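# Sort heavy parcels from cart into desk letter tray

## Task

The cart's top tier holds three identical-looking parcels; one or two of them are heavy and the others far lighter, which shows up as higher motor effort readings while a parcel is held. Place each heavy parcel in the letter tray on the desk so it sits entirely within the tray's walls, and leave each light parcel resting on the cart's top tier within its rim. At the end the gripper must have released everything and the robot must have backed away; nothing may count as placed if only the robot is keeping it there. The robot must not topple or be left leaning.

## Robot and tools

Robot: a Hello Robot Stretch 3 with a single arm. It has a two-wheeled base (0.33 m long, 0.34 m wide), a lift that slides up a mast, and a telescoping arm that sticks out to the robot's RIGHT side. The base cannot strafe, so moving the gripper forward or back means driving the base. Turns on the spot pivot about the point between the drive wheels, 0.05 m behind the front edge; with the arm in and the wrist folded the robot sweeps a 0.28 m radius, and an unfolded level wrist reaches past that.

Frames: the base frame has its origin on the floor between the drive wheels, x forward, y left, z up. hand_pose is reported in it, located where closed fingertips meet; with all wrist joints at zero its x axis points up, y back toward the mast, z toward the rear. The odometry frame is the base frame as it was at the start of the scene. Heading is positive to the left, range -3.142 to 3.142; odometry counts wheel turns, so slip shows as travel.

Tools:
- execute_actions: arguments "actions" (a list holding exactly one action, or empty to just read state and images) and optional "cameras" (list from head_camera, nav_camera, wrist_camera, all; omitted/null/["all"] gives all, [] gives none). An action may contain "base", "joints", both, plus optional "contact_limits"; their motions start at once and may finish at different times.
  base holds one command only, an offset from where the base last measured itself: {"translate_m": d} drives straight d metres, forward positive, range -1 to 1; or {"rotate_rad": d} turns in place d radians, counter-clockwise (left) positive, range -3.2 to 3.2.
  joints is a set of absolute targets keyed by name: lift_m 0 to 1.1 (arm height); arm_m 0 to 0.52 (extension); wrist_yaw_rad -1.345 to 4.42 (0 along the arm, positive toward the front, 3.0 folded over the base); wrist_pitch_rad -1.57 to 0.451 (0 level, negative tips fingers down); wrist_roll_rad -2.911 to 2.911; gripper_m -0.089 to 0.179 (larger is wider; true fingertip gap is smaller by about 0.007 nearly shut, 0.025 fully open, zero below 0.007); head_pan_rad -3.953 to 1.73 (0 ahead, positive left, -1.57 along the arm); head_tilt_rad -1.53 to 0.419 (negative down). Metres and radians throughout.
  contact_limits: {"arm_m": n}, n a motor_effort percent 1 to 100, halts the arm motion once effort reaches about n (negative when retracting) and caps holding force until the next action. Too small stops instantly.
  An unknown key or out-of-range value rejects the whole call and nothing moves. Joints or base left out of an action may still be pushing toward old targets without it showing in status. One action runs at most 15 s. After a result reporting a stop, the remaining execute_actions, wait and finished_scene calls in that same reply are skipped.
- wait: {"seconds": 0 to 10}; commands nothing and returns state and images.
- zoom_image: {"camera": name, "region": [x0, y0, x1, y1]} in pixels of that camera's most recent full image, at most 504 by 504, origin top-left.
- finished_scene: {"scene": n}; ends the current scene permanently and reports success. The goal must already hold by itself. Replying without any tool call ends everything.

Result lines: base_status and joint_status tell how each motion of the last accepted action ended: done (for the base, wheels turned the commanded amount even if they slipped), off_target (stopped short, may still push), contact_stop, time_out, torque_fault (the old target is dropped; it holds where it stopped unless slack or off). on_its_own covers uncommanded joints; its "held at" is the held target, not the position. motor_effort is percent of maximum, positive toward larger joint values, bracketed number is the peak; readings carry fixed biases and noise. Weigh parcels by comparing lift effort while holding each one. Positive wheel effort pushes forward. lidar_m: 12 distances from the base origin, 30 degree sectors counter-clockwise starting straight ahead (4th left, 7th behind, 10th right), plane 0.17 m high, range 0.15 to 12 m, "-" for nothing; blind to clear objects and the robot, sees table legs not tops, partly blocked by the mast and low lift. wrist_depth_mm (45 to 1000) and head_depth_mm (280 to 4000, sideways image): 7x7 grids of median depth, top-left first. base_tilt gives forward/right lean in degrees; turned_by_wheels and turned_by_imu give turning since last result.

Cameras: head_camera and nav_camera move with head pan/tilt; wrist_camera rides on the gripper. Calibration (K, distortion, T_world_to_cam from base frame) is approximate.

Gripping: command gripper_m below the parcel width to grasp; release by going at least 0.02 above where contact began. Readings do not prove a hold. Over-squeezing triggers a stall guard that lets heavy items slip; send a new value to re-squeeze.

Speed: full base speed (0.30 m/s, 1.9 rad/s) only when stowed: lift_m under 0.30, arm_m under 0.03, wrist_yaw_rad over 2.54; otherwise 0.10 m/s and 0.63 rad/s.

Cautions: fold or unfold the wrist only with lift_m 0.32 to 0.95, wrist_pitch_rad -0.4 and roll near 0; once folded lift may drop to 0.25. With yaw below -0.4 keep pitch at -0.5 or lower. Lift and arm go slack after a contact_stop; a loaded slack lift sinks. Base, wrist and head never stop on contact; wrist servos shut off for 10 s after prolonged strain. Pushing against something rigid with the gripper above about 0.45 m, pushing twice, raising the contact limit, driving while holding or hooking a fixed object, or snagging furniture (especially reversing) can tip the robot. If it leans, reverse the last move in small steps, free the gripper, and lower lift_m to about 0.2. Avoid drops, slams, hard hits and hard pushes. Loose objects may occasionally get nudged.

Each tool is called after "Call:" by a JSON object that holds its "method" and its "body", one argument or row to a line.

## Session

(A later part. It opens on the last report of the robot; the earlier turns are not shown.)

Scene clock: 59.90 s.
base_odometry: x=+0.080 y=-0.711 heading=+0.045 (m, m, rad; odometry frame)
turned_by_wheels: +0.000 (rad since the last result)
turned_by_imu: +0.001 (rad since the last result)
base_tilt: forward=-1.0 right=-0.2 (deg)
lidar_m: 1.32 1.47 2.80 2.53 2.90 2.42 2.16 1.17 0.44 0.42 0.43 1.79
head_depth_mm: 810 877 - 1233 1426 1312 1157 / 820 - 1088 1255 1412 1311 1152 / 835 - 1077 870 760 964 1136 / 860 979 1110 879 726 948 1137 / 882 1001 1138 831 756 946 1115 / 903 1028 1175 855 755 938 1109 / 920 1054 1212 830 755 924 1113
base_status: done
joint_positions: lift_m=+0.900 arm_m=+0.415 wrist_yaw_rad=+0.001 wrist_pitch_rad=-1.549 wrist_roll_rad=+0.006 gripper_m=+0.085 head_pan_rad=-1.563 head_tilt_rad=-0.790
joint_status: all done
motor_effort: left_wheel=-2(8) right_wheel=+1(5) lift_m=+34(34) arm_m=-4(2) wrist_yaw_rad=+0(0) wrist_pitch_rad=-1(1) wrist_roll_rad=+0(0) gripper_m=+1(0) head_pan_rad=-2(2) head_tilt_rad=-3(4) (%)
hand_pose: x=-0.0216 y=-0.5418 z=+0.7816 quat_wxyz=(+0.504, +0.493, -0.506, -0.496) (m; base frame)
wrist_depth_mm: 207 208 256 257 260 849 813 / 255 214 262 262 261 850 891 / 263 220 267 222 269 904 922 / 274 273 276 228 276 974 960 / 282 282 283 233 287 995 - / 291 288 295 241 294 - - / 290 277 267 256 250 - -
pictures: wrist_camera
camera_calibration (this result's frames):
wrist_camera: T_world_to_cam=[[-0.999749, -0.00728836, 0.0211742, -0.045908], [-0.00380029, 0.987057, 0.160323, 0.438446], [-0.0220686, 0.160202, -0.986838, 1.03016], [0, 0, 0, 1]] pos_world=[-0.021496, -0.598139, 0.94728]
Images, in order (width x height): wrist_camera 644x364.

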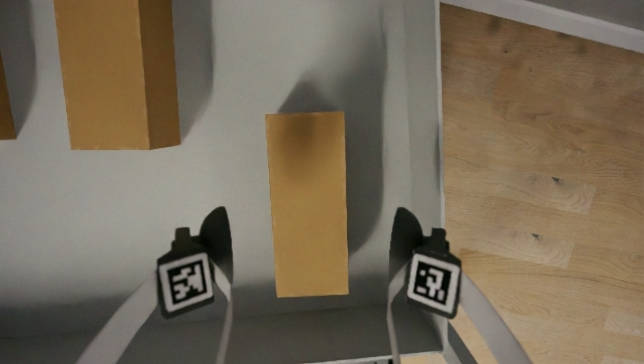

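Call:
{"method": "execute_actions", "body": {
  "actions": [
    {"joints":{"lift_m":0.8,"gripper_m":0.078}}
  ],
  "cameras": ["wrist_camera"]
}}

Call:
{"method": "execute_actions", "body": {
  "actions": [
    {"joints":{"gripper_m":0.025}}
  ],
  "cameras": []
}}

Call:
{"method": "execute_actions", "body": {
  "actions": [
    {"joints":{"lift_m":0.85}}
  ],
  "cameras": []
}}

Call:
{"method": "execute_actions", "body": {
  "actions": [
    {"joints":{"lift_m":0.802}}
  ],
  "cameras": []
}}

Call:
{"method": "execute_actions", "body": {
  "actions": [
    {"joints":{"gripper_m":0.078}}
  ],
  "cameras": []
}}

Call:
{"method": "execute_actions", "body": {
  "actions": [
    {"joints":{"lift_m":0.9}}
  ],
  "cameras": []
}}

Call:
{"method": "execute_actions", "body": {
  "actions": [
    {"base":{"translate_m":0.269},"joints":{"arm_m":0.52,"gripper_m":0.085}}
  ],
  "cameras": ["wrist_camera"]
}}

Scene clock: 63.57 s.
base_odometry: x=+0.080 y=-0.711 heading=+0.045 (m, m, rad; odometry frame)
turned_by_wheels: +0.000 (rad since the last result)
turned_by_imu: +0.001 (rad since the last result)
base_tilt: forward=-1.1 right=-0.2 (deg)
lidar_m: 1.32 1.47 2.80 2.53 2.90 2.43 2.16 1.17 0.44 0.42 0.43 1.77
head_depth_mm: 810 909 1027 - - - 1169 / 825 922 - 1286 1385 1310 1156 / 843 945 - 840 757 967 1130 / 864 974 1101 855 716 942 1139 / 879 1005 1131 834 755 946 1112 / 900 1030 1168 852 753 941 1110 / 923 1055 1214 827 752 926 1113
base_status: not commanded
joint_positions: lift_m=+0.801 arm_m=+0.415 wrist_yaw_rad=+0.001 wrist_pitch_rad=-1.551 wrist_roll_rad=+0.006 gripper_m=+0.078 head_pan_rad=-1.563 head_tilt_rad=-0.790
joint_status: all done
motor_effort: left_wheel=-2(1) right_wheel=+1(1) lift_m=+11(30) arm_m=-4(4) wrist_yaw_rad=+0(0) wrist_pitch_rad=+0(1) wrist_roll_rad=+0(0) gripper_m=+0(46) head_pan_rad=-2(2) head_tilt_rad=-3(4) (%)
hand_pose: x=-0.0216 y=-0.5414 z=+0.6827 quat_wxyz=(+0.504, +0.494, -0.506, -0.497) (m; base frame)
wrist_depth_mm: 148 163 165 166 167 127 786 / 149 167 168 170 170 130 819 / 148 173 124 124 176 133 841 / 176 176 177 127 182 137 842 / 182 182 130 131 185 141 884 / 186 185 134 134 192 139 877 / 193 193 193 138 197 136 925
pictures: wrist_camera
camera_calibration (this result's frames):
wrist_camera: T_world_to_cam=[[-0.999749, -0.00731744, 0.0211652, -0.0438214], [-0.00380085, 0.986841, 0.161646, 0.452939], [-0.0220695, 0.161525, -0.986622, 0.933088], [0, 0, 0, 1]] pos_world=[-0.0214961, -0.598016, 0.848317]
Images, in order (width x height): wrist_camera 644x364.

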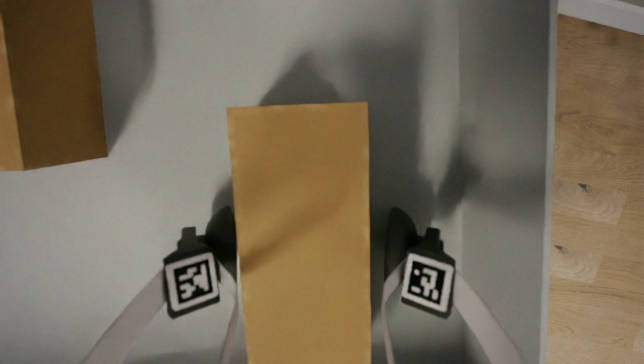

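Scene clock: 64.57 s.
base_odometry: x=+0.080 y=-0.711 heading=+0.045 (m, m, rad; odometry frame)
turned_by_wheels: +0.000 (rad since the last result)
turned_by_imu: +0.000 (rad since the last result)
base_tilt: forward=-1.1 right=-0.2 (deg)
lidar_m: 1.32 1.47 2.79 2.52 2.90 2.43 2.16 1.18 0.44 0.42 0.43 1.78
head_depth_mm: 810 910 1030 - - - 1170 / 827 925 - 1281 1395 1313 1152 / 843 941 - 838 759 970 1134 / 860 975 1105 857 715 945 1135 / 882 1007 1138 833 755 941 1111 / 903 1033 1164 855 756 943 1117 / 922 1057 1216 827 755 923 1112
base_status: not commanded
joint_positions: lift_m=+0.801 arm_m=+0.415 wrist_yaw_rad=+0.001 wrist_pitch_rad=-1.552 wrist_roll_rad=+0.006 gripper_m=+0.026 head_pan_rad=-1.563 head_tilt_rad=-0.790
joint_status: all done
motor_effort: left_wheel=-1(3) right_wheel=-1(1) lift_m=+11(11) arm_m=-3(4) wrist_yaw_rad=+0(1) wrist_pitch_rad=+0(0) wrist_roll_rad=+0(0) gripper_m=-21(100) head_pan_rad=-2(2) head_tilt_rad=-4(4) (%)
hand_pose: x=-0.0216 y=-0.5412 z=+0.6827 quat_wxyz=(+0.503, +0.494, -0.506, -0.497) (m; base frame)
wrist_depth_mm: 147 165 165 167 168 128 806 / 147 169 171 171 173 131 800 / 148 174 173 125 177 134 836 / 178 179 178 128 182 138 881 / 183 184 132 132 186 142 879 / 188 190 136 136 - 144 883 / 193 195 193 140 199 138 953
pictures: none
No camera images: the call's "cameras" was empty. Leave "cameras" out to get every camera's image.

Scene clock: 65.87 s.
base_odometry: x=+0.080 y=-0.711 heading=+0.045 (m, m, rad; odometry frame)
turned_by_wheels: +0.000 (rad since the last result)
turned_by_imu: +0.000 (rad since the last result)
base_tilt: forward=-1.0 right=-0.2 (deg)
lidar_m: 1.32 1.47 2.79 2.53 2.91 2.43 2.16 1.17 0.44 0.42 0.43 1.78
head_depth_mm: 810 902 994 - - 1304 1158 / 824 896 1113 1268 1407 1314 1152 / 843 910 1134 835 758 966 1133 / 864 971 1105 858 740 952 1131 / 881 1000 1133 835 756 944 1109 / 898 1030 1178 858 754 939 1112 / 921 1061 1222 832 752 922 1109
base_status: not commanded
joint_positions: lift_m=+0.849 arm_m=+0.415 wrist_yaw_rad=+0.001 wrist_pitch_rad=-1.545 wrist_roll_rad=+0.006 gripper_m=+0.026 head_pan_rad=-1.563 head_tilt_rad=-0.790
joint_status: all done
motor_effort: left_wheel=-2(3) right_wheel=+1(3) lift_m=+38(39) arm_m=-3(4) wrist_yaw_rad=+0(0) wrist_pitch_rad=-2(3) wrist_roll_rad=+0(0) gripper_m=-15(20) head_pan_rad=-2(2) head_tilt_rad=-4(4) (%)
hand_pose: x=-0.0216 y=-0.5428 z=+0.7313 quat_wxyz=(+0.505, +0.492, -0.507, -0.495) (m; base frame)
wrist_depth_mm: 159 205 209 209 210 805 788 / 163 205 214 215 215 847 863 / 168 205 219 122 220 878 881 / 223 225 223 125 227 895 910 / 229 232 129 128 219 943 952 / 237 238 131 131 - 954 942 / 243 244 243 134 240 993 -
pictures: none
No camera images: the call's "cameras" was empty. Leave "cameras" out to get every camera's image.

Scene clock: 67.23 s.
base_odometry: x=+0.080 y=-0.711 heading=+0.045 (m, m, rad; odometry frame)
turned_by_wheels: +0.000 (rad since the last result)
turned_by_imu: +0.000 (rad since the last result)
base_tilt: forward=-1.0 right=-0.2 (deg)
lidar_m: 1.32 1.47 2.79 2.53 2.91 2.43 2.16 1.17 0.44 0.42 0.43 1.78
head_depth_mm: 807 909 1031 - - - 1171 / 826 918 - 1270 1403 1313 1155 / 843 941 - 835 759 967 1134 / 861 971 1105 865 716 944 1133 / 883 1003 1132 830 755 943 1106 / 902 1028 1168 852 751 943 1107 / 923 1054 1220 833 751 927 1111
base_status: not commanded
joint_positions: lift_m=+0.802 arm_m=+0.415 wrist_yaw_rad=+0.001 wrist_pitch_rad=-1.545 wrist_roll_rad=+0.006 gripper_m=+0.026 head_pan_rad=-1.563 head_tilt_rad=-0.790
joint_status: all done
motor_effort: left_wheel=-2(2) right_wheel=+1(1) lift_m=+17(36) arm_m=-3(4) wrist_yaw_rad=+0(1) wrist_pitch_rad=-2(3) wrist_roll_rad=+0(0) gripper_m=-17(16) head_pan_rad=-2(2) head_tilt_rad=-3(4) (%)
hand_pose: x=-0.0216 y=-0.5427 z=+0.6843 quat_wxyz=(+0.505, +0.492, -0.507, -0.495) (m; base frame)
wrist_depth_mm: 148 164 166 166 167 127 778 / 149 168 170 171 171 130 811 / 148 173 172 122 177 134 818 / 178 179 177 124 182 136 845 / 181 183 130 128 184 141 851 / 188 187 132 131 - 143 880 / 192 195 193 134 198 147 921
pictures: none
No camera images: the call's "cameras" was empty. Leave "cameras" out to get every camera's image.

Scene clock: 68.23 s.
base_odometry: x=+0.080 y=-0.711 heading=+0.045 (m, m, rad; odometry frame)
turned_by_wheels: +0.000 (rad since the last result)
turned_by_imu: +0.000 (rad since the last result)
base_tilt: forward=-1.0 right=-0.2 (deg)
lidar_m: 1.32 1.47 2.79 2.52 2.90 2.42 2.16 1.18 0.44 0.42 0.43 1.78
head_depth_mm: 811 913 1034 - - - 1161 / 823 920 - 1269 1392 1314 1150 / 844 940 - 838 758 961 1129 / 863 978 1110 859 717 942 1136 / 879 1000 1136 833 756 944 1113 / 899 1028 1175 850 756 946 1114 / 916 1047 1222 828 754 920 1117
base_status: not commanded
joint_positions: lift_m=+0.802 arm_m=+0.415 wrist_yaw_rad=+0.001 wrist_pitch_rad=-1.546 wrist_roll_rad=+0.006 gripper_m=+0.078 head_pan_rad=-1.563 head_tilt_rad=-0.790
joint_status: all done
motor_effort: left_wheel=-2(3) right_wheel=+2(2) lift_m=+17(17) arm_m=-3(3) wrist_yaw_rad=+0(1) wrist_pitch_rad=-2(2) wrist_roll_rad=+0(0) gripper_m=+0(95) head_pan_rad=-2(2) head_tilt_rad=-4(3) (%)
hand_pose: x=-0.0216 y=-0.5425 z=+0.6843 quat_wxyz=(+0.505, +0.493, -0.507, -0.496) (m; base frame)
wrist_depth_mm: 148 165 165 167 168 127 803 / 149 169 170 171 172 129 810 / 149 174 172 124 177 133 854 / 176 178 177 128 181 137 832 / 182 183 157 132 186 140 879 / 187 187 136 135 165 142 898 / 192 194 193 139 198 162 941
pictures: none
No camera images: the call's "cameras" was empty. Leave "cameras" out to get every camera's image.

Scene clock: 69.97 s.
base_odometry: x=+0.080 y=-0.711 heading=+0.045 (m, m, rad; odometry frame)
turned_by_wheels: +0.000 (rad since the last result)
turned_by_imu: +0.000 (rad since the last result)
base_tilt: forward=-1.0 right=-0.2 (deg)
lidar_m: 1.32 1.47 2.79 2.54 2.90 2.43 2.16 1.17 0.44 0.42 0.43 1.78
head_depth_mm: 810 880 - 1231 1431 1311 1158 / 816 - 1086 1250 1406 1312 1159 / 833 - 1086 881 756 967 1131 / 861 977 1113 882 729 945 1136 / 877 999 1139 835 757 942 1119 / 903 1029 1176 856 754 941 1115 / 923 1056 1221 830 753 923 1109
base_status: not commanded
joint_positions: lift_m=+0.900 arm_m=+0.415 wrist_yaw_rad=+0.001 wrist_pitch_rad=-1.547 wrist_roll_rad=+0.006 gripper_m=+0.078 head_pan_rad=-1.563 head_tilt_rad=-0.790
joint_status: all done
motor_effort: left_wheel=-2(1) right_wheel=+1(2) lift_m=+34(35) arm_m=-3(4) wrist_yaw_rad=+0(0) wrist_pitch_rad=-2(2) wrist_roll_rad=+0(0) gripper_m=+0(1) head_pan_rad=-3(2) head_tilt_rad=-4(4) (%)
hand_pose: x=-0.0216 y=-0.5423 z=+0.7815 quat_wxyz=(+0.505, +0.493, -0.507, -0.496) (m; base frame)
wrist_depth_mm: 206 209 254 257 258 895 782 / 258 216 264 264 265 880 926 / 265 219 269 223 268 927 926 / 273 274 275 227 276 928 934 / 281 285 282 234 285 969 - / 288 291 297 237 296 - - / 289 279 273 258 255 - -
pictures: none
No camera images: the call's "cameras" was empty. Leave "cameras" out to get every camera's image.

Scene clock: 73.60 s.
base_odometry: x=+0.348 y=-0.699 heading=+0.045 (m, m, rad; odometry frame)
turned_by_wheels: +0.000 (rad since the last result)
turned_by_imu: +0.001 (rad since the last result)
base_tilt: forward=-1.0 right=-0.2 (deg)
lidar_m: 1.06 1.18 1.88 2.54 2.88 2.67 2.28 1.24 0.42 0.39 1.16 1.07
head_depth_mm: 855 930 - 837 759 948 1117 / 850 1007 1118 830 761 946 1119 / 863 1042 1176 857 742 946 1113 / 907 1024 1211 851 739 927 1111 / 929 1056 1235 1434 1476 1288 1151 / 951 1086 1259 1511 1516 1313 1153 / 975 1112 1302 1581 1514 1307 1145
base_status: done
joint_positions: lift_m=+0.900 arm_m=+0.520 wrist_yaw_rad=+0.001 wrist_pitch_rad=-1.547 wrist_roll_rad=+0.006 gripper_m=+0.085 head_pan_rad=-1.563 head_tilt_rad=-0.790
joint_status: all done
motor_effort: left_wheel=-2(5) right_wheel=+1(5) lift_m=+34(34) arm_m=+3(1) wrist_yaw_rad=+0(0) wrist_pitch_rad=-2(2) wrist_roll_rad=+0(0) gripper_m=+1(43) head_pan_rad=-2(3) head_tilt_rad=-4(4) (%)
hand_pose: x=-0.0216 y=-0.6465 z=+0.7815 quat_wxyz=(+0.504, +0.493, -0.507, -0.496) (m; base frame)
wrist_depth_mm: 852 859 868 853 865 794 681 / 865 197 262 265 266 266 269 / 896 861 266 220 272 224 275 / 894 938 274 226 276 229 281 / 934 968 281 233 286 234 289 / 941 971 290 239 299 297 278 / - - 298 307 305 308 275
pictures: wrist_camera
camera_calibration (this result's frames):
wrist_camera: T_world_to_cam=[[-0.999749, -0.0072488, 0.021187, -0.0466547], [-0.00380155, 0.987363, 0.158427, 0.543506], [-0.0220677, 0.158307, -0.987143, 1.04592], [0, 0, 0, 1]] pos_world=[-0.0214959, -0.702551, 0.947352]
Images, in order (width x height): wrist_camera 644x364.

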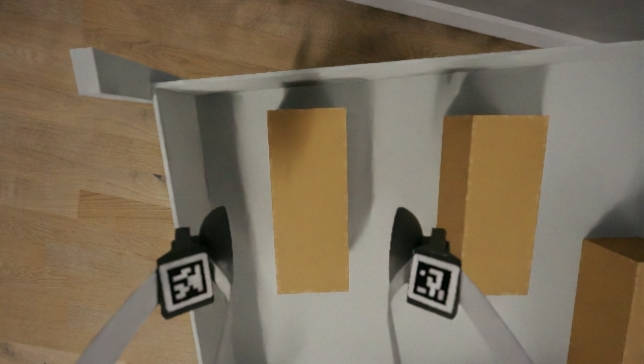

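Call:
{"method": "execute_actions", "body": {
  "actions": [
    {"joints":{"lift_m":0.797}}
  ],
  "cameras": []
}}

Call:
{"method": "execute_actions", "body": {
  "actions": [
    {"joints":{"gripper_m":0.02}}
  ],
  "cameras": []
}}

Call:
{"method": "execute_actions", "body": {
  "actions": [
    {"joints":{"lift_m":1.0}}
  ],
  "cameras": ["wrist_camera"]
}}

Call:
{"method": "execute_actions", "body": {
  "actions": [
    {"base":{"rotate_rad":0},"joints":{"arm_m":0.02,"lift_m":1.1,"head_pan_rad":-3.6,"head_tilt_rad":-0.4}}
  ],
  "cameras": ["head_camera","nav_camera"]
}}

Scene clock: 78.03 s.
base_odometry: x=+0.348 y=-0.699 heading=+0.045 (m, m, rad; odometry frame)
turned_by_wheels: +0.000 (rad since the last result)
turned_by_imu: +0.001 (rad since the last result)
base_tilt: forward=-1.1 right=-0.2 (deg)
lidar_m: 1.06 1.18 1.89 2.53 2.87 2.67 2.27 1.24 0.43 0.39 1.16 1.07
head_depth_mm: 856 965 1078 909 - - 1119 / 873 953 - 811 760 946 1118 / 892 964 1196 854 743 948 1116 / 910 1026 1196 837 743 927 1111 / 934 1061 1228 1429 1485 1293 1150 / 953 1087 1268 1508 1509 1307 1155 / 973 1121 1300 1570 1519 1303 1153
base_status: not commanded
joint_positions: lift_m=+0.799 arm_m=+0.520 wrist_yaw_rad=+0.001 wrist_pitch_rad=-1.551 wrist_roll_rad=+0.006 gripper_m=+0.085 head_pan_rad=-1.563 head_tilt_rad=-0.790
joint_status: lift_m contact_stop (moved -0.101 of -0.103)
on_its_own: lift_m is slack since a contact_stop, until your next command for it
motor_effort: left_wheel=-3(2) right_wheel=+1(1) lift_m=+24(32) arm_m=+3(4) wrist_yaw_rad=-1(1) wrist_pitch_rad=+0(2) wrist_roll_rad=+0(0) gripper_m=+0(1) head_pan_rad=-3(2) head_tilt_rad=-3(3) (%)
hand_pose: x=-0.0216 y=-0.6457 z=+0.6808 quat_wxyz=(+0.504, +0.494, -0.506, -0.497) (m; base frame)
wrist_depth_mm: 768 740 121 121 124 126 139 / 128 153 168 168 169 172 172 / 127 170 170 122 175 174 126 / 128 170 174 126 179 177 129 / 129 164 129 130 184 183 132 / 496 142 134 133 191 171 136 / 851 169 191 137 194 171 140
pictures: none
No camera images: the call's "cameras" was empty. Leave "cameras" out to get every camera's image.

not run: a stop came earlier in this reply.

not run: a stop came earlier in this reply.

not run: a stop came earlier in this reply.

Call:
{"method": "execute_actions", "body": {
  "actions": [
    {"joints":{"lift_m":0.806}}
  ],
  "cameras": ["wrist_camera"]
}}

Call:
{"method": "execute_actions", "body": {
  "actions": [
    {"joints":{"gripper_m":0.02}}
  ],
  "cameras": []
}}

Call:
{"method": "execute_actions", "body": {
  "actions": [
    {"joints":{"lift_m":1.0}}
  ],
  "cameras": ["wrist_camera"]
}}

Call:
{"method": "execute_actions", "body": {
  "actions": [
    {"joints":{"arm_m":0.02,"lift_m":1.1,"head_pan_rad":-3.6,"head_tilt_rad":-0.4}}
  ],
  "cameras": ["head_camera","nav_camera"]
}}

Scene clock: 80.50 s.
base_odometry: x=+0.348 y=-0.699 heading=+0.045 (m, m, rad; odometry frame)
turned_by_wheels: +0.000 (rad since the last result)
turned_by_imu: +0.001 (rad since the last result)
base_tilt: forward=-1.0 right=-0.1 (deg)
lidar_m: 1.06 1.18 1.88 2.54 2.88 2.68 2.28 1.24 0.42 0.39 1.16 1.07
head_depth_mm: 855 964 1071 - - - 1125 / 872 957 - 814 760 952 1116 / 889 965 1175 858 741 947 1115 / 909 1031 1194 834 743 924 1112 / 933 1065 1226 1444 1484 1280 1148 / 953 1093 1261 1510 1523 1307 1155 / 976 1113 1301 1565 1507 1310 1148
base_status: not commanded
joint_positions: lift_m=+0.806 arm_m=+0.520 wrist_yaw_rad=+0.001 wrist_pitch_rad=-1.549 wrist_roll_rad=+0.006 gripper_m=+0.085 head_pan_rad=-1.563 head_tilt_rad=-0.790
joint_status: all done
motor_effort: left_wheel=-2(2) right_wheel=+1(1) lift_m=+34(34) arm_m=+3(3) wrist_yaw_rad=+0(0) wrist_pitch_rad=-1(1) wrist_roll_rad=+0(0) gripper_m=+0(1) head_pan_rad=-2(2) head_tilt_rad=-4(4) (%)
hand_pose: x=-0.0216 y=-0.6462 z=+0.6876 quat_wxyz=(+0.504, +0.493, -0.506, -0.496) (m; base frame)
wrist_depth_mm: 752 758 772 134 130 129 139 / 129 154 172 173 175 175 177 / 131 175 176 128 179 179 130 / 131 170 179 131 185 182 135 / 487 164 135 134 188 182 138 / 864 143 139 139 196 171 142 / 913 170 197 143 202 170 146
pictures: wrist_camera
camera_calibration (this result's frames):
wrist_camera: T_world_to_cam=[[-0.999749, -0.00727732, 0.0211778, -0.0446737], [-0.00380075, 0.987144, 0.159789, 0.557007], [-0.0220684, 0.159668, -0.986924, 0.953829], [0, 0, 0, 1]] pos_world=[-0.021496, -0.702467, 0.8533]
Images, in order (width x height): wrist_camera 644x364.

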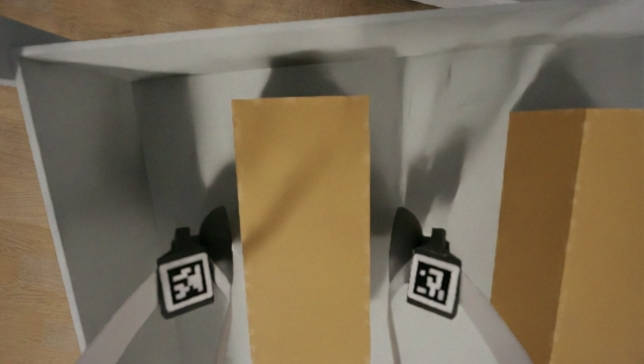

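Scene clock: 81.63 s.
base_odometry: x=+0.348 y=-0.699 heading=+0.045 (m, m, rad; odometry frame)
turned_by_wheels: +0.000 (rad since the last result)
turned_by_imu: +0.000 (rad since the last result)
base_tilt: forward=-1.0 right=-0.1 (deg)
lidar_m: 1.06 1.18 1.88 2.53 2.86 2.67 2.28 1.24 0.42 0.39 1.15 1.06
head_depth_mm: 858 964 1069 - - - 1129 / 872 956 - 813 758 949 1120 / 889 965 1176 859 741 947 1122 / 912 1028 1191 834 738 928 1116 / 932 1060 1236 1435 1484 1289 1156 / 953 1085 1265 1511 1505 1315 1151 / 972 1117 1302 1573 1504 1309 1152
base_status: not commanded
joint_positions: lift_m=+0.806 arm_m=+0.520 wrist_yaw_rad=+0.001 wrist_pitch_rad=-1.546 wrist_roll_rad=+0.006 gripper_m=+0.021 head_pan_rad=-1.563 head_tilt_rad=-0.790
joint_status: all done
motor_effort: left_wheel=+0(2) right_wheel=-1(3) lift_m=+34(34) arm_m=+3(3) wrist_yaw_rad=+0(1) wrist_pitch_rad=-2(2) wrist_roll_rad=-1(0) gripper_m=-17(100) head_pan_rad=-2(2) head_tilt_rad=-4(4) (%)
hand_pose: x=-0.0216 y=-0.6468 z=+0.6875 quat_wxyz=(+0.505, +0.492, -0.507, -0.496) (m; base frame)
wrist_depth_mm: 761 746 751 132 128 129 137 / 127 154 171 172 175 176 176 / 131 173 175 126 178 179 131 / 131 170 180 129 184 182 133 / 130 166 134 132 188 182 136 / 885 153 136 136 - 181 141 / 905 149 196 139 200 170 146
pictures: none
No camera images: the call's "cameras" was empty. Leave "cameras" out to get every camera's image.

Scene clock: 84.23 s.
base_odometry: x=+0.348 y=-0.699 heading=+0.045 (m, m, rad; odometry frame)
turned_by_wheels: +0.000 (rad since the last result)
turned_by_imu: +0.001 (rad since the last result)
base_tilt: forward=-1.0 right=-0.2 (deg)
lidar_m: 1.06 1.18 1.88 2.54 2.88 2.67 2.28 1.24 0.43 0.39 1.15 1.06
head_depth_mm: - 966 1081 886 754 951 1122 / 897 985 1112 827 759 946 1114 / - 1024 1101 878 743 945 1119 / 911 1062 1148 880 742 925 1116 / 932 1065 1224 1438 1473 1282 1155 / 953 1083 1267 1512 1506 1315 1147 / 976 1114 1310 1573 1503 1303 1144
base_status: not commanded
joint_positions: lift_m=+0.999 arm_m=+0.520 wrist_yaw_rad=+0.001 wrist_pitch_rad=-1.546 wrist_roll_rad=+0.006 gripper_m=+0.021 head_pan_rad=-1.563 head_tilt_rad=-0.790
joint_status: all done
motor_effort: left_wheel=-1(1) right_wheel=-1(1) lift_m=+38(38) arm_m=+3(3) wrist_yaw_rad=-1(0) wrist_pitch_rad=-2(2) wrist_roll_rad=+0(0) gripper_m=-18(17) head_pan_rad=-2(2) head_tilt_rad=-4(3) (%)
hand_pose: x=-0.0216 y=-0.6468 z=+0.8813 quat_wxyz=(+0.505, +0.492, -0.507, -0.496) (m; base frame)
wrist_depth_mm: 920 942 933 955 931 804 718 / 952 950 981 954 367 364 364 / - - 311 126 347 370 369 / - - 304 129 331 383 376 / - - 133 132 338 386 361 / - - 136 135 - 400 358 / - - - 140 409 407 382
pictures: wrist_camera
camera_calibration (this result's frames):
wrist_camera: T_world_to_cam=[[-0.999749, -0.00722303, 0.0211944, -0.0487613], [-0.00379939, 0.987538, 0.157333, 0.529093], [-0.0220667, 0.157213, -0.987318, 1.14394], [0, 0, 0, 1]] pos_world=[-0.0214959, -0.702694, 1.04722]
Images, in order (width x height): wrist_camera 644x364.

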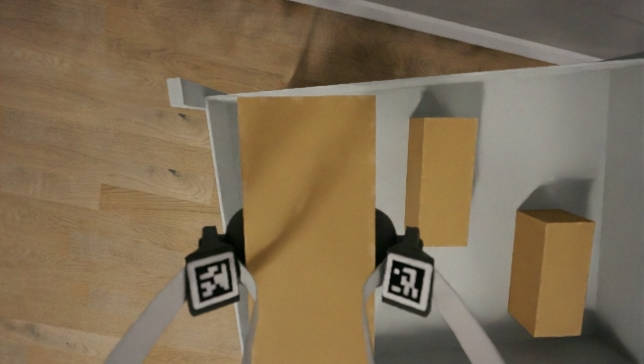

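Scene clock: 89.10 s.
base_odometry: x=+0.348 y=-0.699 heading=+0.045 (m, m, rad; odometry frame)
turned_by_wheels: +0.000 (rad since the last result)
turned_by_imu: +0.001 (rad since the last result)
base_tilt: forward=-1.0 right=-0.2 (deg)
lidar_m: 1.06 1.18 1.89 2.53 2.87 2.67 2.27 1.24 0.42 0.38 1.15 1.07
head_depth_mm: - - - - 2329 1766 1421 / - - - 2847 2283 1752 1418 / - - - - 2286 1748 1427 / - - - - 2277 1768 1425 / - - - - 2265 1748 1417 / - - - - 2238 1753 1413 / - - - - 2141 1752 1423
base_status: not commanded
joint_positions: lift_m=+1.099 arm_m=+0.020 wrist_yaw_rad=+0.001 wrist_pitch_rad=-1.545 wrist_roll_rad=+0.006 gripper_m=+0.021 head_pan_rad=-3.593 head_tilt_rad=-0.409
joint_status: all done
motor_effort: left_wheel=+0(1) right_wheel=-1(1) lift_m=+38(40) arm_m=-3(2) wrist_yaw_rad=-1(0) wrist_pitch_rad=-3(2) wrist_roll_rad=+0(1) gripper_m=-18(16) head_pan_rad=-2(27) head_tilt_rad=+3(21) (%)
hand_pose: x=-0.0216 y=-0.1478 z=+0.9813 quat_wxyz=(+0.505, +0.492, -0.507, -0.495) (m; base frame)
wrist_depth_mm: - - - 684 897 - - / - - - - - - - / - - - 126 - - - / - - - 129 - - - / - - 133 133 - - - / - - 135 135 - - - / - - - 139 - - -
pictures: head_camera (sideways: a quarter turn clockwise sets it upright), nav_camera (sideways: a quarter turn counterclockwise sets it upright)
camera_calibration (this result's frames):
head_camera: T_world_to_cam=[[0.364073, -0.149108, -0.919357, 1.21977], [-0.422703, -0.906037, -0.0204463, 0.0321345], [-0.829923, 0.396059, -0.392892, 0.477067], [0, 0, 0, 1]] pos_world=[-0.0345724, 0.0220455, 1.3095]
nav_camera: T_world_to_cam=[[-0.375761, 0.21087, 0.902407, -1.13794], [0.416638, 0.908246, -0.0387473, 0.0950989], [-0.827778, 0.361418, -0.42914, 0.522185], [0, 0, 0, 1]] pos_world=[-0.0349625, -0.0351417, 1.25466]
Images, in order (width x height): head_camera 896x504, nav_camera 672x504.

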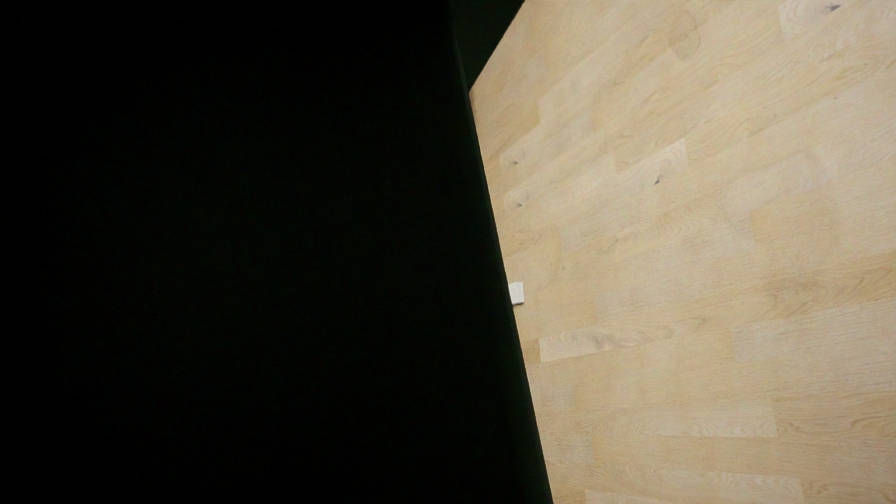

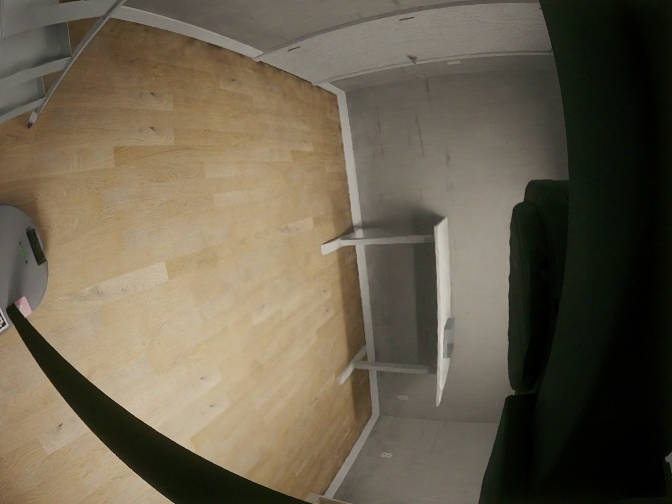

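Call:
{"method": "execute_actions", "body": {
  "actions": [
    {"base":{"rotate_rad":2.4},"joints":{"head_pan_rad":0,"head_tilt_rad":-0.35}}
  ],
  "cameras": ["head_camera","nav_camera"]
}}

Scene clock: 95.80 s.
base_odometry: x=+0.348 y=-0.699 heading=+2.445 (m, m, rad; odometry frame)
turned_by_wheels: +2.400 (rad since the last result)
turned_by_imu: +2.412 (rad since the last result)
base_tilt: forward=-1.0 right=-0.2 (deg)
lidar_m: 3.09 2.67 1.51 0.48 0.40 0.39 1.42 1.06 1.09 1.43 2.73 2.54
head_depth_mm: 3047 3192 3281 3354 2479 1846 1483 / 3382 3531 3735 3599 2491 1860 1472 / 3244 3525 3774 3713 2466 1853 1477 / 3065 3264 3095 3432 2427 1835 1467 / 2956 3102 3241 3423 2453 1841 1479 / 2766 2950 3094 3173 2441 1847 1464 / 2637 2807 2918 3068 2431 1839 1484
base_status: done
joint_positions: lift_m=+1.099 arm_m=+0.020 wrist_yaw_rad=+0.001 wrist_pitch_rad=-1.545 wrist_roll_rad=+0.006 gripper_m=+0.021 head_pan_rad=-0.007 head_tilt_rad=-0.359
joint_status: all done
motor_effort: left_wheel=-4(9) right_wheel=+2(5) lift_m=+38(38) arm_m=-4(4) wrist_yaw_rad=-1(0) wrist_pitch_rad=-2(2) wrist_roll_rad=+0(0) gripper_m=-16(16) head_pan_rad=+2(28) head_tilt_rad=+3(9) (%)
hand_pose: x=-0.0216 y=-0.1478 z=+0.9813 quat_wxyz=(+0.505, +0.492, -0.507, -0.495) (m; base frame)
wrist_depth_mm: - - - - - - - / - - - - - - - / - - - 126 - - - / - - - 129 - - - / - - 134 132 - - - / - - 136 136 - - - / - - - 139 822 - -
pictures: head_camera (sideways: a quarter turn clockwise sets it upright), nav_camera (sideways: a quarter turn counterclockwise sets it upright)
camera_calibration (this result's frames):
head_camera: T_world_to_cam=[[-0.346782, -0.0222017, -0.937683, 1.24802], [-0.00679487, 0.999753, -0.0211584, 0.0305259], [0.937921, -0.000965925, -0.346847, 0.406362], [0, 0, 0, 1]] pos_world=[0.0518642, -0.00241759, 1.31184]
nav_camera: T_world_to_cam=[[0.384679, -0.0285443, 0.922609, -1.16894], [0.0161452, -0.999161, -0.0376444, 0.0961084], [0.922909, 0.0293767, -0.383895, 0.452628], [0, 0, 0, 1]] pos_world=[0.0303803, 0.0493645, 1.25586]
Images, in order (width x height): head_camera 896x504, nav_camera 672x504.

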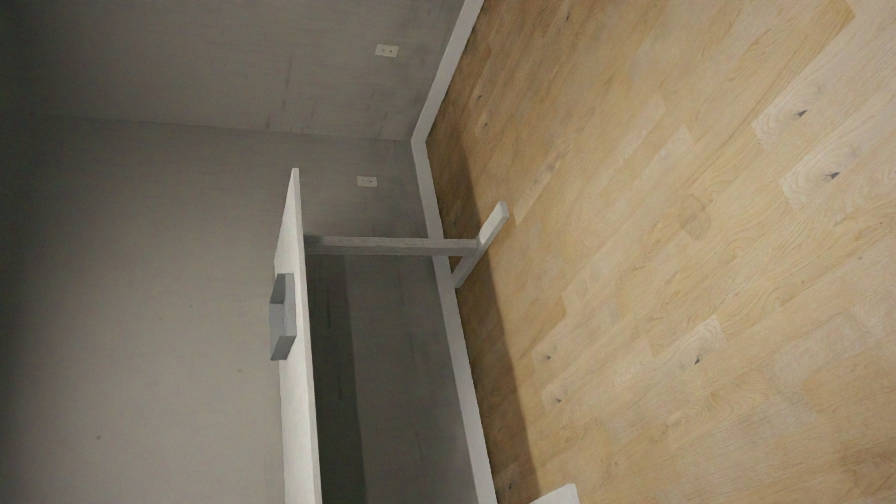

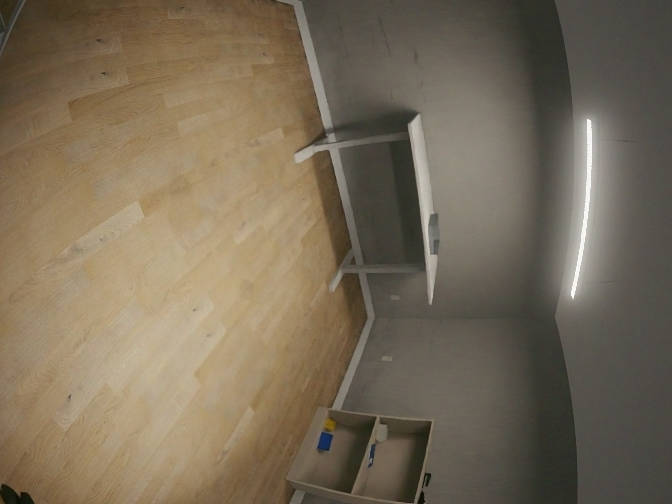

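Call:
{"method": "execute_actions", "body": {
  "actions": [
    {"base":{"translate_m":1.0}}
  ],
  "cameras": []
}}

Call:
{"method": "execute_actions", "body": {
  "actions": [
    {"base":{"translate_m":1.0},"joints":{"head_tilt_rad":-0.5,"head_pan_rad":0.2}}
  ],
  "cameras": ["head_camera","nav_camera"]
}}

Scene clock: 110.07 s.
base_odometry: x=-0.419 y=-0.057 heading=+2.445 (m, m, rad; odometry frame)
turned_by_wheels: +0.000 (rad since the last result)
turned_by_imu: +0.007 (rad since the last result)
base_tilt: forward=-1.0 right=-0.2 (deg)
lidar_m: 2.10 1.80 2.24 1.62 1.56 1.16 1.28 1.89 1.94 2.31 1.93 2.01
head_depth_mm: 2480 2571 2690 2832 2496 1871 1489 / 2539 2699 2906 3018 2479 1850 1477 / 2379 2501 2655 2877 2507 1856 1480 / 2234 2383 2402 2590 2325 1853 1476 / 2128 2245 2280 2512 2455 1858 1479 / 2010 2126 1945 2386 2434 1841 1472 / 1907 2011 2038 2234 2340 1839 1475
base_status: done
joint_positions: lift_m=+1.099 arm_m=+0.020 wrist_yaw_rad=+0.001 wrist_pitch_rad=-1.545 wrist_roll_rad=+0.006 gripper_m=+0.021 head_pan_rad=-0.007 head_tilt_rad=-0.359
joint_status: not commanded
motor_effort: left_wheel=-2(5) right_wheel=+1(6) lift_m=+38(38) arm_m=-4(3) wrist_yaw_rad=-1(1) wrist_pitch_rad=-2(2) wrist_roll_rad=+0(0) gripper_m=-17(17) head_pan_rad=+2(2) head_tilt_rad=+3(3) (%)
hand_pose: x=-0.0216 y=-0.1478 z=+0.9813 quat_wxyz=(+0.505, +0.492, -0.507, -0.495) (m; base frame)
wrist_depth_mm: - - - - - - - / - - - - - - - / - - - 126 - - - / - - - 129 - - - / - - 133 132 - - - / - - 135 136 - - - / - - - 139 - - -
pictures: none
No camera images: the call's "cameras" was empty. Leave "cameras" out to get every camera's image.

Scene clock: 121.27 s.
base_odometry: x=-1.185 y=+0.585 heading=+2.445 (m, m, rad; odometry frame)
turned_by_wheels: +0.000 (rad since the last result)
turned_by_imu: +0.006 (rad since the last result)
base_tilt: forward=-1.0 right=-0.2 (deg)
lidar_m: 1.10 1.39 1.12 1.93 2.08 2.08 2.11 2.72 2.47 1.52 1.41 1.74
head_depth_mm: 1367 1510 1169 835 1968 1608 1336 / 1330 1452 1157 788 1333 1483 1330 / 1270 1394 1157 784 1851 1553 1340 / 1241 1339 1064 743 1781 1598 1324 / 1203 1291 1050 740 1700 1597 1325 / 1158 1256 1053 739 1618 1605 1327 / 1128 1208 1133 736 1558 1592 1320
base_status: done
joint_positions: lift_m=+1.099 arm_m=+0.020 wrist_yaw_rad=+0.001 wrist_pitch_rad=-1.545 wrist_roll_rad=+0.006 gripper_m=+0.021 head_pan_rad=+0.193 head_tilt_rad=-0.494
joint_status: all done
motor_effort: left_wheel=-4(4) right_wheel=+1(7) lift_m=+38(38) arm_m=-4(4) wrist_yaw_rad=-1(0) wrist_pitch_rad=-2(3) wrist_roll_rad=+0(0) gripper_m=-18(17) head_pan_rad=+2(14) head_tilt_rad=-2(14) (%)
hand_pose: x=-0.0216 y=-0.1478 z=+0.9813 quat_wxyz=(+0.505, +0.492, -0.507, -0.495) (m; base frame)
wrist_depth_mm: - - - - - - - / - - - - - - - / - - - 126 - - - / - - - 129 - - - / - - 133 132 - - - / - - 136 136 - - - / - - - 139 - - -
pictures: head_camera (sideways: a quarter turn clockwise sets it upright), nav_camera (sideways: a quarter turn counterclockwise sets it upright)
camera_calibration (this result's frames):
head_camera: T_world_to_cam=[[-0.455776, -0.114105, -0.882751, 1.17701], [-0.207826, 0.977979, -0.0191109, 0.0290831], [0.865492, 0.174748, -0.469453, 0.566351], [0, 0, 0, 1]] pos_world=[0.0523255, 0.00689146, 1.30544]
nav_camera: T_world_to_cam=[[0.500671, 0.0714403, 0.862685, -1.09148], [0.209053, -0.977069, -0.040414, 0.0985306], [0.840015, 0.200581, -0.504125, 0.609583], [0, 0, 0, 1]] pos_world=[0.0138149, 0.0519763, 1.25289]
Images, in order (width x height): head_camera 896x504, nav_camera 672x504.

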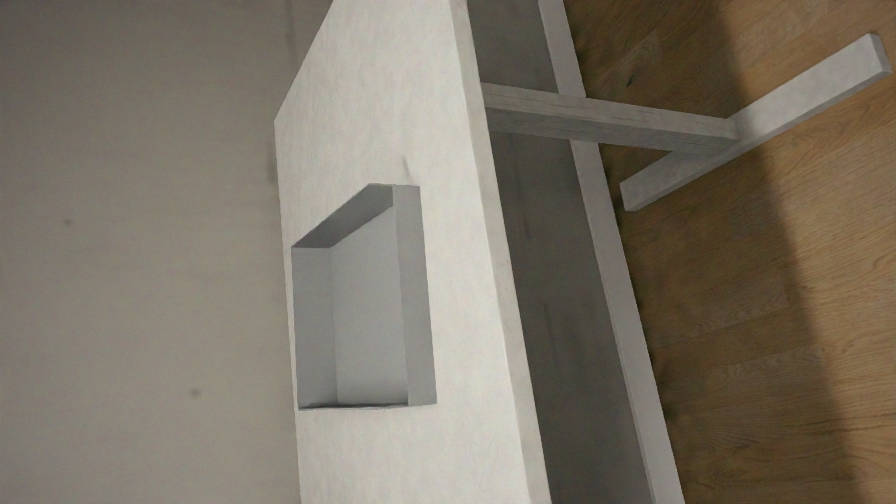

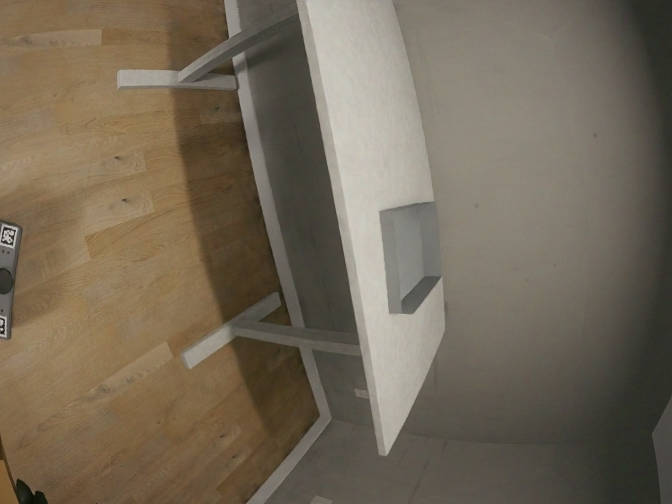

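Call:
{"method": "execute_actions", "body": {
  "actions": [
    {"base":{"translate_m":0.41},"joints":{"wrist_pitch_rad":-0.45}}
  ],
  "cameras": []
}}

Call:
{"method": "execute_actions", "body": {
  "actions": [
    {"base":{"rotate_rad":2.1},"joints":{"head_pan_rad":-1.57,"head_tilt_rad":-0.8}}
  ]
}}

Scene clock: 129.73 s.
base_odometry: x=-1.500 y=+0.848 heading=+2.445 (m, m, rad; odometry frame)
turned_by_wheels: +0.000 (rad since the last result)
turned_by_imu: +0.003 (rad since the last result)
base_tilt: forward=-1.0 right=-0.2 (deg)
lidar_m: 0.70 1.05 1.08 1.00 2.28 2.36 2.46 3.06 1.78 1.31 1.48 1.52
head_depth_mm: 1022 1124 1232 751 551 436 1251 / 986 1075 1144 748 551 435 379 / 952 1032 1091 742 550 435 370 / 919 995 1065 743 528 434 360 / 890 959 1020 716 544 434 360 / 865 931 993 709 542 428 359 / 835 898 962 701 542 420 359
base_status: done
joint_positions: lift_m=+1.099 arm_m=+0.020 wrist_yaw_rad=+0.001 wrist_pitch_rad=-0.513 wrist_roll_rad=+0.006 gripper_m=+0.021 head_pan_rad=+0.193 head_tilt_rad=-0.494
joint_status: wrist_pitch_rad off_target (ended at -0.513, target -0.450)
motor_effort: left_wheel=-2(4) right_wheel=+1(6) lift_m=+38(38) arm_m=-3(3) wrist_yaw_rad=-1(0) wrist_pitch_rad=+24(24) wrist_roll_rad=+0(0) gripper_m=-17(18) head_pan_rad=+3(2) head_tilt_rad=-3(2) (%)
hand_pose: x=-0.0214 y=-0.3767 z=+1.0913 quat_wxyz=(+0.682, +0.179, -0.686, -0.180) (m; base frame)
wrist_depth_mm: 931 - - - - - - / - - - - - - - / - - - 127 - - - / - - - 129 - - - / - - 133 132 - - - / - - 134 135 - - - / - - - 138 - - -
pictures: none
No camera images: the call's "cameras" was empty. Leave "cameras" out to get every camera's image.

Scene clock: 134.00 s.
base_odometry: x=-1.500 y=+0.848 heading=-1.739 (m, m, rad; odometry frame)
turned_by_wheels: +2.100 (rad since the last result)
turned_by_imu: +2.110 (rad since the last result)
base_tilt: forward=-1.0 right=-0.2 (deg)
lidar_m: 2.26 2.35 2.48 3.06 1.79 1.31 1.48 1.52 0.70 1.05 1.07 1.00
head_depth_mm: - - - 452 400 1224 1141 / - - - - 401 1284 1151 / - - - 446 399 1295 1149 / 901 684 545 459 399 1311 1157 / 901 695 580 462 399 1305 1158 / 898 760 538 467 398 1300 1149 / 899 760 581 473 397 1309 1148
base_status: done
joint_positions: lift_m=+1.099 arm_m=+0.020 wrist_yaw_rad=+0.001 wrist_pitch_rad=-0.513 wrist_roll_rad=+0.006 gripper_m=+0.021 head_pan_rad=-1.563 head_tilt_rad=-0.790
joint_status: all done
motor_effort: left_wheel=-3(9) right_wheel=+1(7) lift_m=+38(38) arm_m=-3(3) wrist_yaw_rad=+0(0) wrist_pitch_rad=+23(24) wrist_roll_rad=+0(0) gripper_m=-15(16) head_pan_rad=-2(27) head_tilt_rad=-4(18) (%)
hand_pose: x=-0.0214 y=-0.3767 z=+1.0913 quat_wxyz=(+0.682, +0.179, -0.686, -0.180) (m; base frame)
wrist_depth_mm: 698 694 719 717 724 749 744 / 608 613 617 632 648 652 816 / 481 479 380 127 477 518 510 / 397 384 358 130 393 412 427 / 335 315 232 133 322 351 350 / 293 273 134 135 245 305 307 / 259 256 249 137 252 265 267
pictures: head_camera (sideways: a quarter turn clockwise sets it upright), nav_camera (sideways: a quarter turn counterclockwise sets it upright), wrist_camera
camera_calibration (this result's frames):
head_camera: T_world_to_cam=[[-0.0301146, 0.706304, -0.707268, 0.945649], [0.999485, 0.0291541, -0.0134425, 0.0143324], [0.0111253, -0.707308, -0.706818, 0.880357], [0, 0, 0, 1]] pos_world=[0.00435858, -0.0456496, 1.29127]
nav_camera: T_world_to_cam=[[-0.020141, -0.735157, 0.677597, -0.847039], [-0.998951, -0.013086, -0.0438906, 0.110409], [0.0411335, -0.67777, -0.734122, 0.913647], [0, 0, 0, 1]] pos_world=[0.0556517, -0.00201968, 1.24953]
wrist_camera: T_world_to_cam=[[-0.999764, 0.0135264, 0.0169704, -0.0386144], [-0.00436112, 0.640809, -0.767688, 1.10823], [-0.0212589, -0.767582, -0.640599, 0.582045], [0, 0, 0, 1]] pos_world=[-0.0213985, -0.262873, 1.22429]
Images, in order (width x height): head_camera 896x504, nav_camera 672x504, wrist_camera 644x364.

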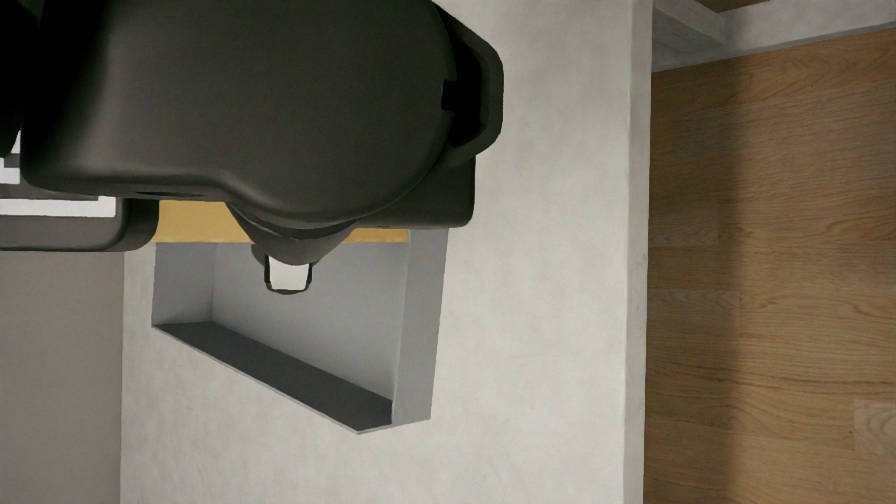

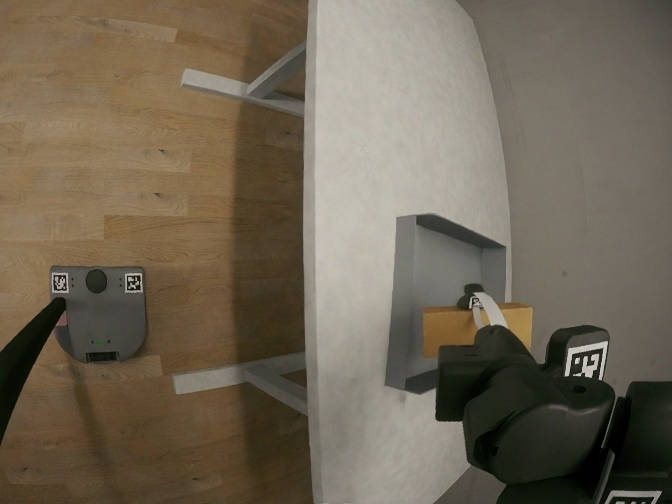

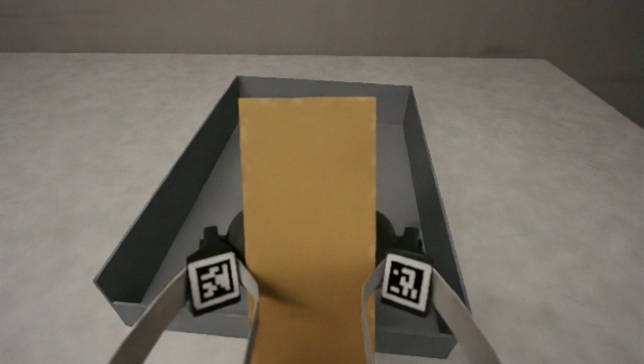

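Call:
{"method": "execute_actions", "body": {
  "actions": [
    {"base":{"translate_m":0.09},"joints":{"arm_m":0.34}}
  ],
  "cameras": []
}}

Call:
{"method": "execute_actions", "body": {
  "actions": [
    {"joints":{"wrist_pitch_rad":-1.0}}
  ],
  "cameras": ["wrist_camera","head_camera"]
}}

Scene clock: 139.60 s.
base_odometry: x=-1.515 y=+0.759 heading=-1.739 (m, m, rad; odometry frame)
turned_by_wheels: +0.000 (rad since the last result)
turned_by_imu: +0.002 (rad since the last result)
base_tilt: forward=-1.0 right=-0.2 (deg)
lidar_m: 2.18 2.26 2.41 3.06 2.31 1.39 1.57 1.54 0.75 1.04 1.07 0.93
head_depth_mm: 902 692 585 463 400 1290 1158 / 903 702 584 463 400 1287 1148 / - 695 581 463 400 1286 1157 / 878 703 564 465 399 1281 1148 / 896 761 584 473 399 1308 1151 / 894 763 582 472 398 1307 1150 / 897 759 581 472 397 1310 1152
base_status: done
joint_positions: lift_m=+1.099 arm_m=+0.340 wrist_yaw_rad=+0.000 wrist_pitch_rad=-0.512 wrist_roll_rad=+0.006 gripper_m=+0.021 head_pan_rad=-1.563 head_tilt_rad=-0.790
joint_status: all done
motor_effort: left_wheel=-3(3) right_wheel=+1(6) lift_m=+38(38) arm_m=+4(7) wrist_yaw_rad=+0(0) wrist_pitch_rad=+23(23) wrist_roll_rad=+0(0) gripper_m=-16(18) head_pan_rad=-2(2) head_tilt_rad=-4(4) (%)
hand_pose: x=-0.0214 y=-0.6961 z=+1.0915 quat_wxyz=(+0.682, +0.179, -0.686, -0.180) (m; base frame)
wrist_depth_mm: 421 420 424 429 435 440 446 / 458 463 463 464 479 492 492 / 483 495 444 127 513 519 533 / 392 394 371 130 406 409 418 / 337 339 133 132 344 351 351 / 291 294 135 134 243 252 248 / 257 262 255 138 256 264 253
pictures: none
No camera images: the call's "cameras" was empty. Leave "cameras" out to get every camera's image.

Scene clock: 140.57 s.
base_odometry: x=-1.515 y=+0.759 heading=-1.739 (m, m, rad; odometry frame)
turned_by_wheels: +0.000 (rad since the last result)
turned_by_imu: +0.000 (rad since the last result)
base_tilt: forward=-1.0 right=-0.3 (deg)
lidar_m: 2.18 2.26 2.41 3.06 2.30 1.39 1.57 1.54 0.75 1.05 1.08 0.93
head_depth_mm: 907 692 584 459 401 1284 1154 / 901 699 585 464 400 1293 1152 / - 574 582 462 400 1285 1155 / 887 595 564 463 400 1309 1153 / 903 762 585 474 399 1307 1148 / 895 761 584 473 398 1313 1146 / 897 759 581 472 398 1303 1147
base_status: not commanded
joint_positions: lift_m=+1.100 arm_m=+0.340 wrist_yaw_rad=-0.001 wrist_pitch_rad=-0.846 wrist_roll_rad=+0.035 gripper_m=+0.021 head_pan_rad=-1.563 head_tilt_rad=-0.790
joint_status: wrist_pitch_rad off_target (ended at -0.846, target -1.000)
on_its_own: wrist_pitch_rad is at rest, and its effort (-58) is outside its rest range (-20 to +32)
motor_effort: left_wheel=-2(4) right_wheel=-1(1) lift_m=+21(38) arm_m=+1(4) wrist_yaw_rad=+0(1) wrist_pitch_rad=-58(56) wrist_roll_rad=-12(12) gripper_m=-18(19) head_pan_rad=-2(2) head_tilt_rad=-4(3) (%)
hand_pose: x=-0.0217 y=-0.6368 z=+1.0311 quat_wxyz=(+0.633, +0.285, -0.656, -0.296) (m; base frame)
wrist_depth_mm: 383 381 381 384 379 381 383 / 339 341 341 337 340 343 341 / 305 305 300 157 247 241 305 / 275 274 272 149 270 263 249 / 253 251 141 141 255 251 244 / 235 233 133 133 231 230 231 / 215 217 212 128 212 212 215
pictures: head_camera (sideways: a quarter turn clockwise sets it upright), wrist_camera
camera_calibration (this result's frames):
head_camera: T_world_to_cam=[[-0.0300019, 0.706516, -0.707061, 0.945378], [0.999489, 0.0289963, -0.0134362, 0.0143242], [0.0110093, -0.707103, -0.707025, 0.880628], [0, 0, 0, 1]] pos_world=[0.00435118, -0.0456462, 1.29126]
wrist_camera: T_world_to_cam=[[-0.999533, 0.0305353, 0.00126154, -0.00729528], [0.0255022, 0.856105, -0.516172, 1.10704], [-0.0168415, -0.515898, -0.856484, 0.726839], [0, 0, 0, 1]] pos_world=[-0.0232827, -0.572542, 1.19396]
Images, in order (width x height): head_camera 896x504, wrist_camera 644x364.

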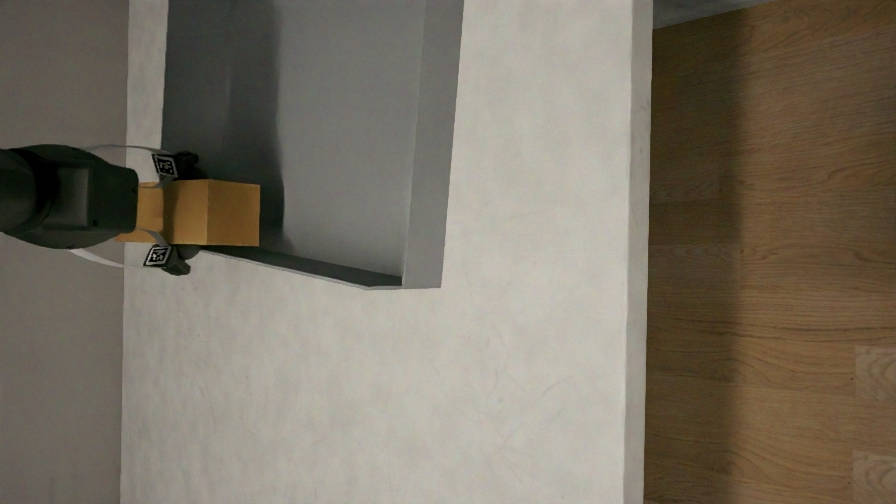

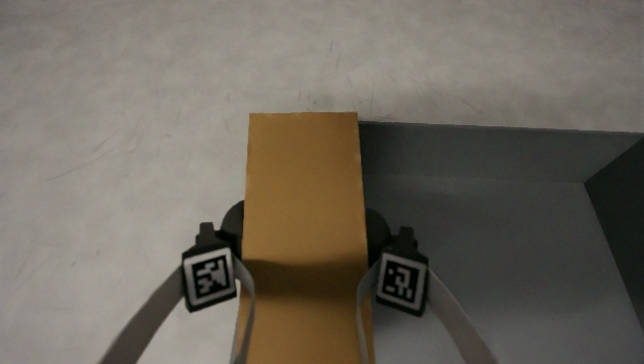

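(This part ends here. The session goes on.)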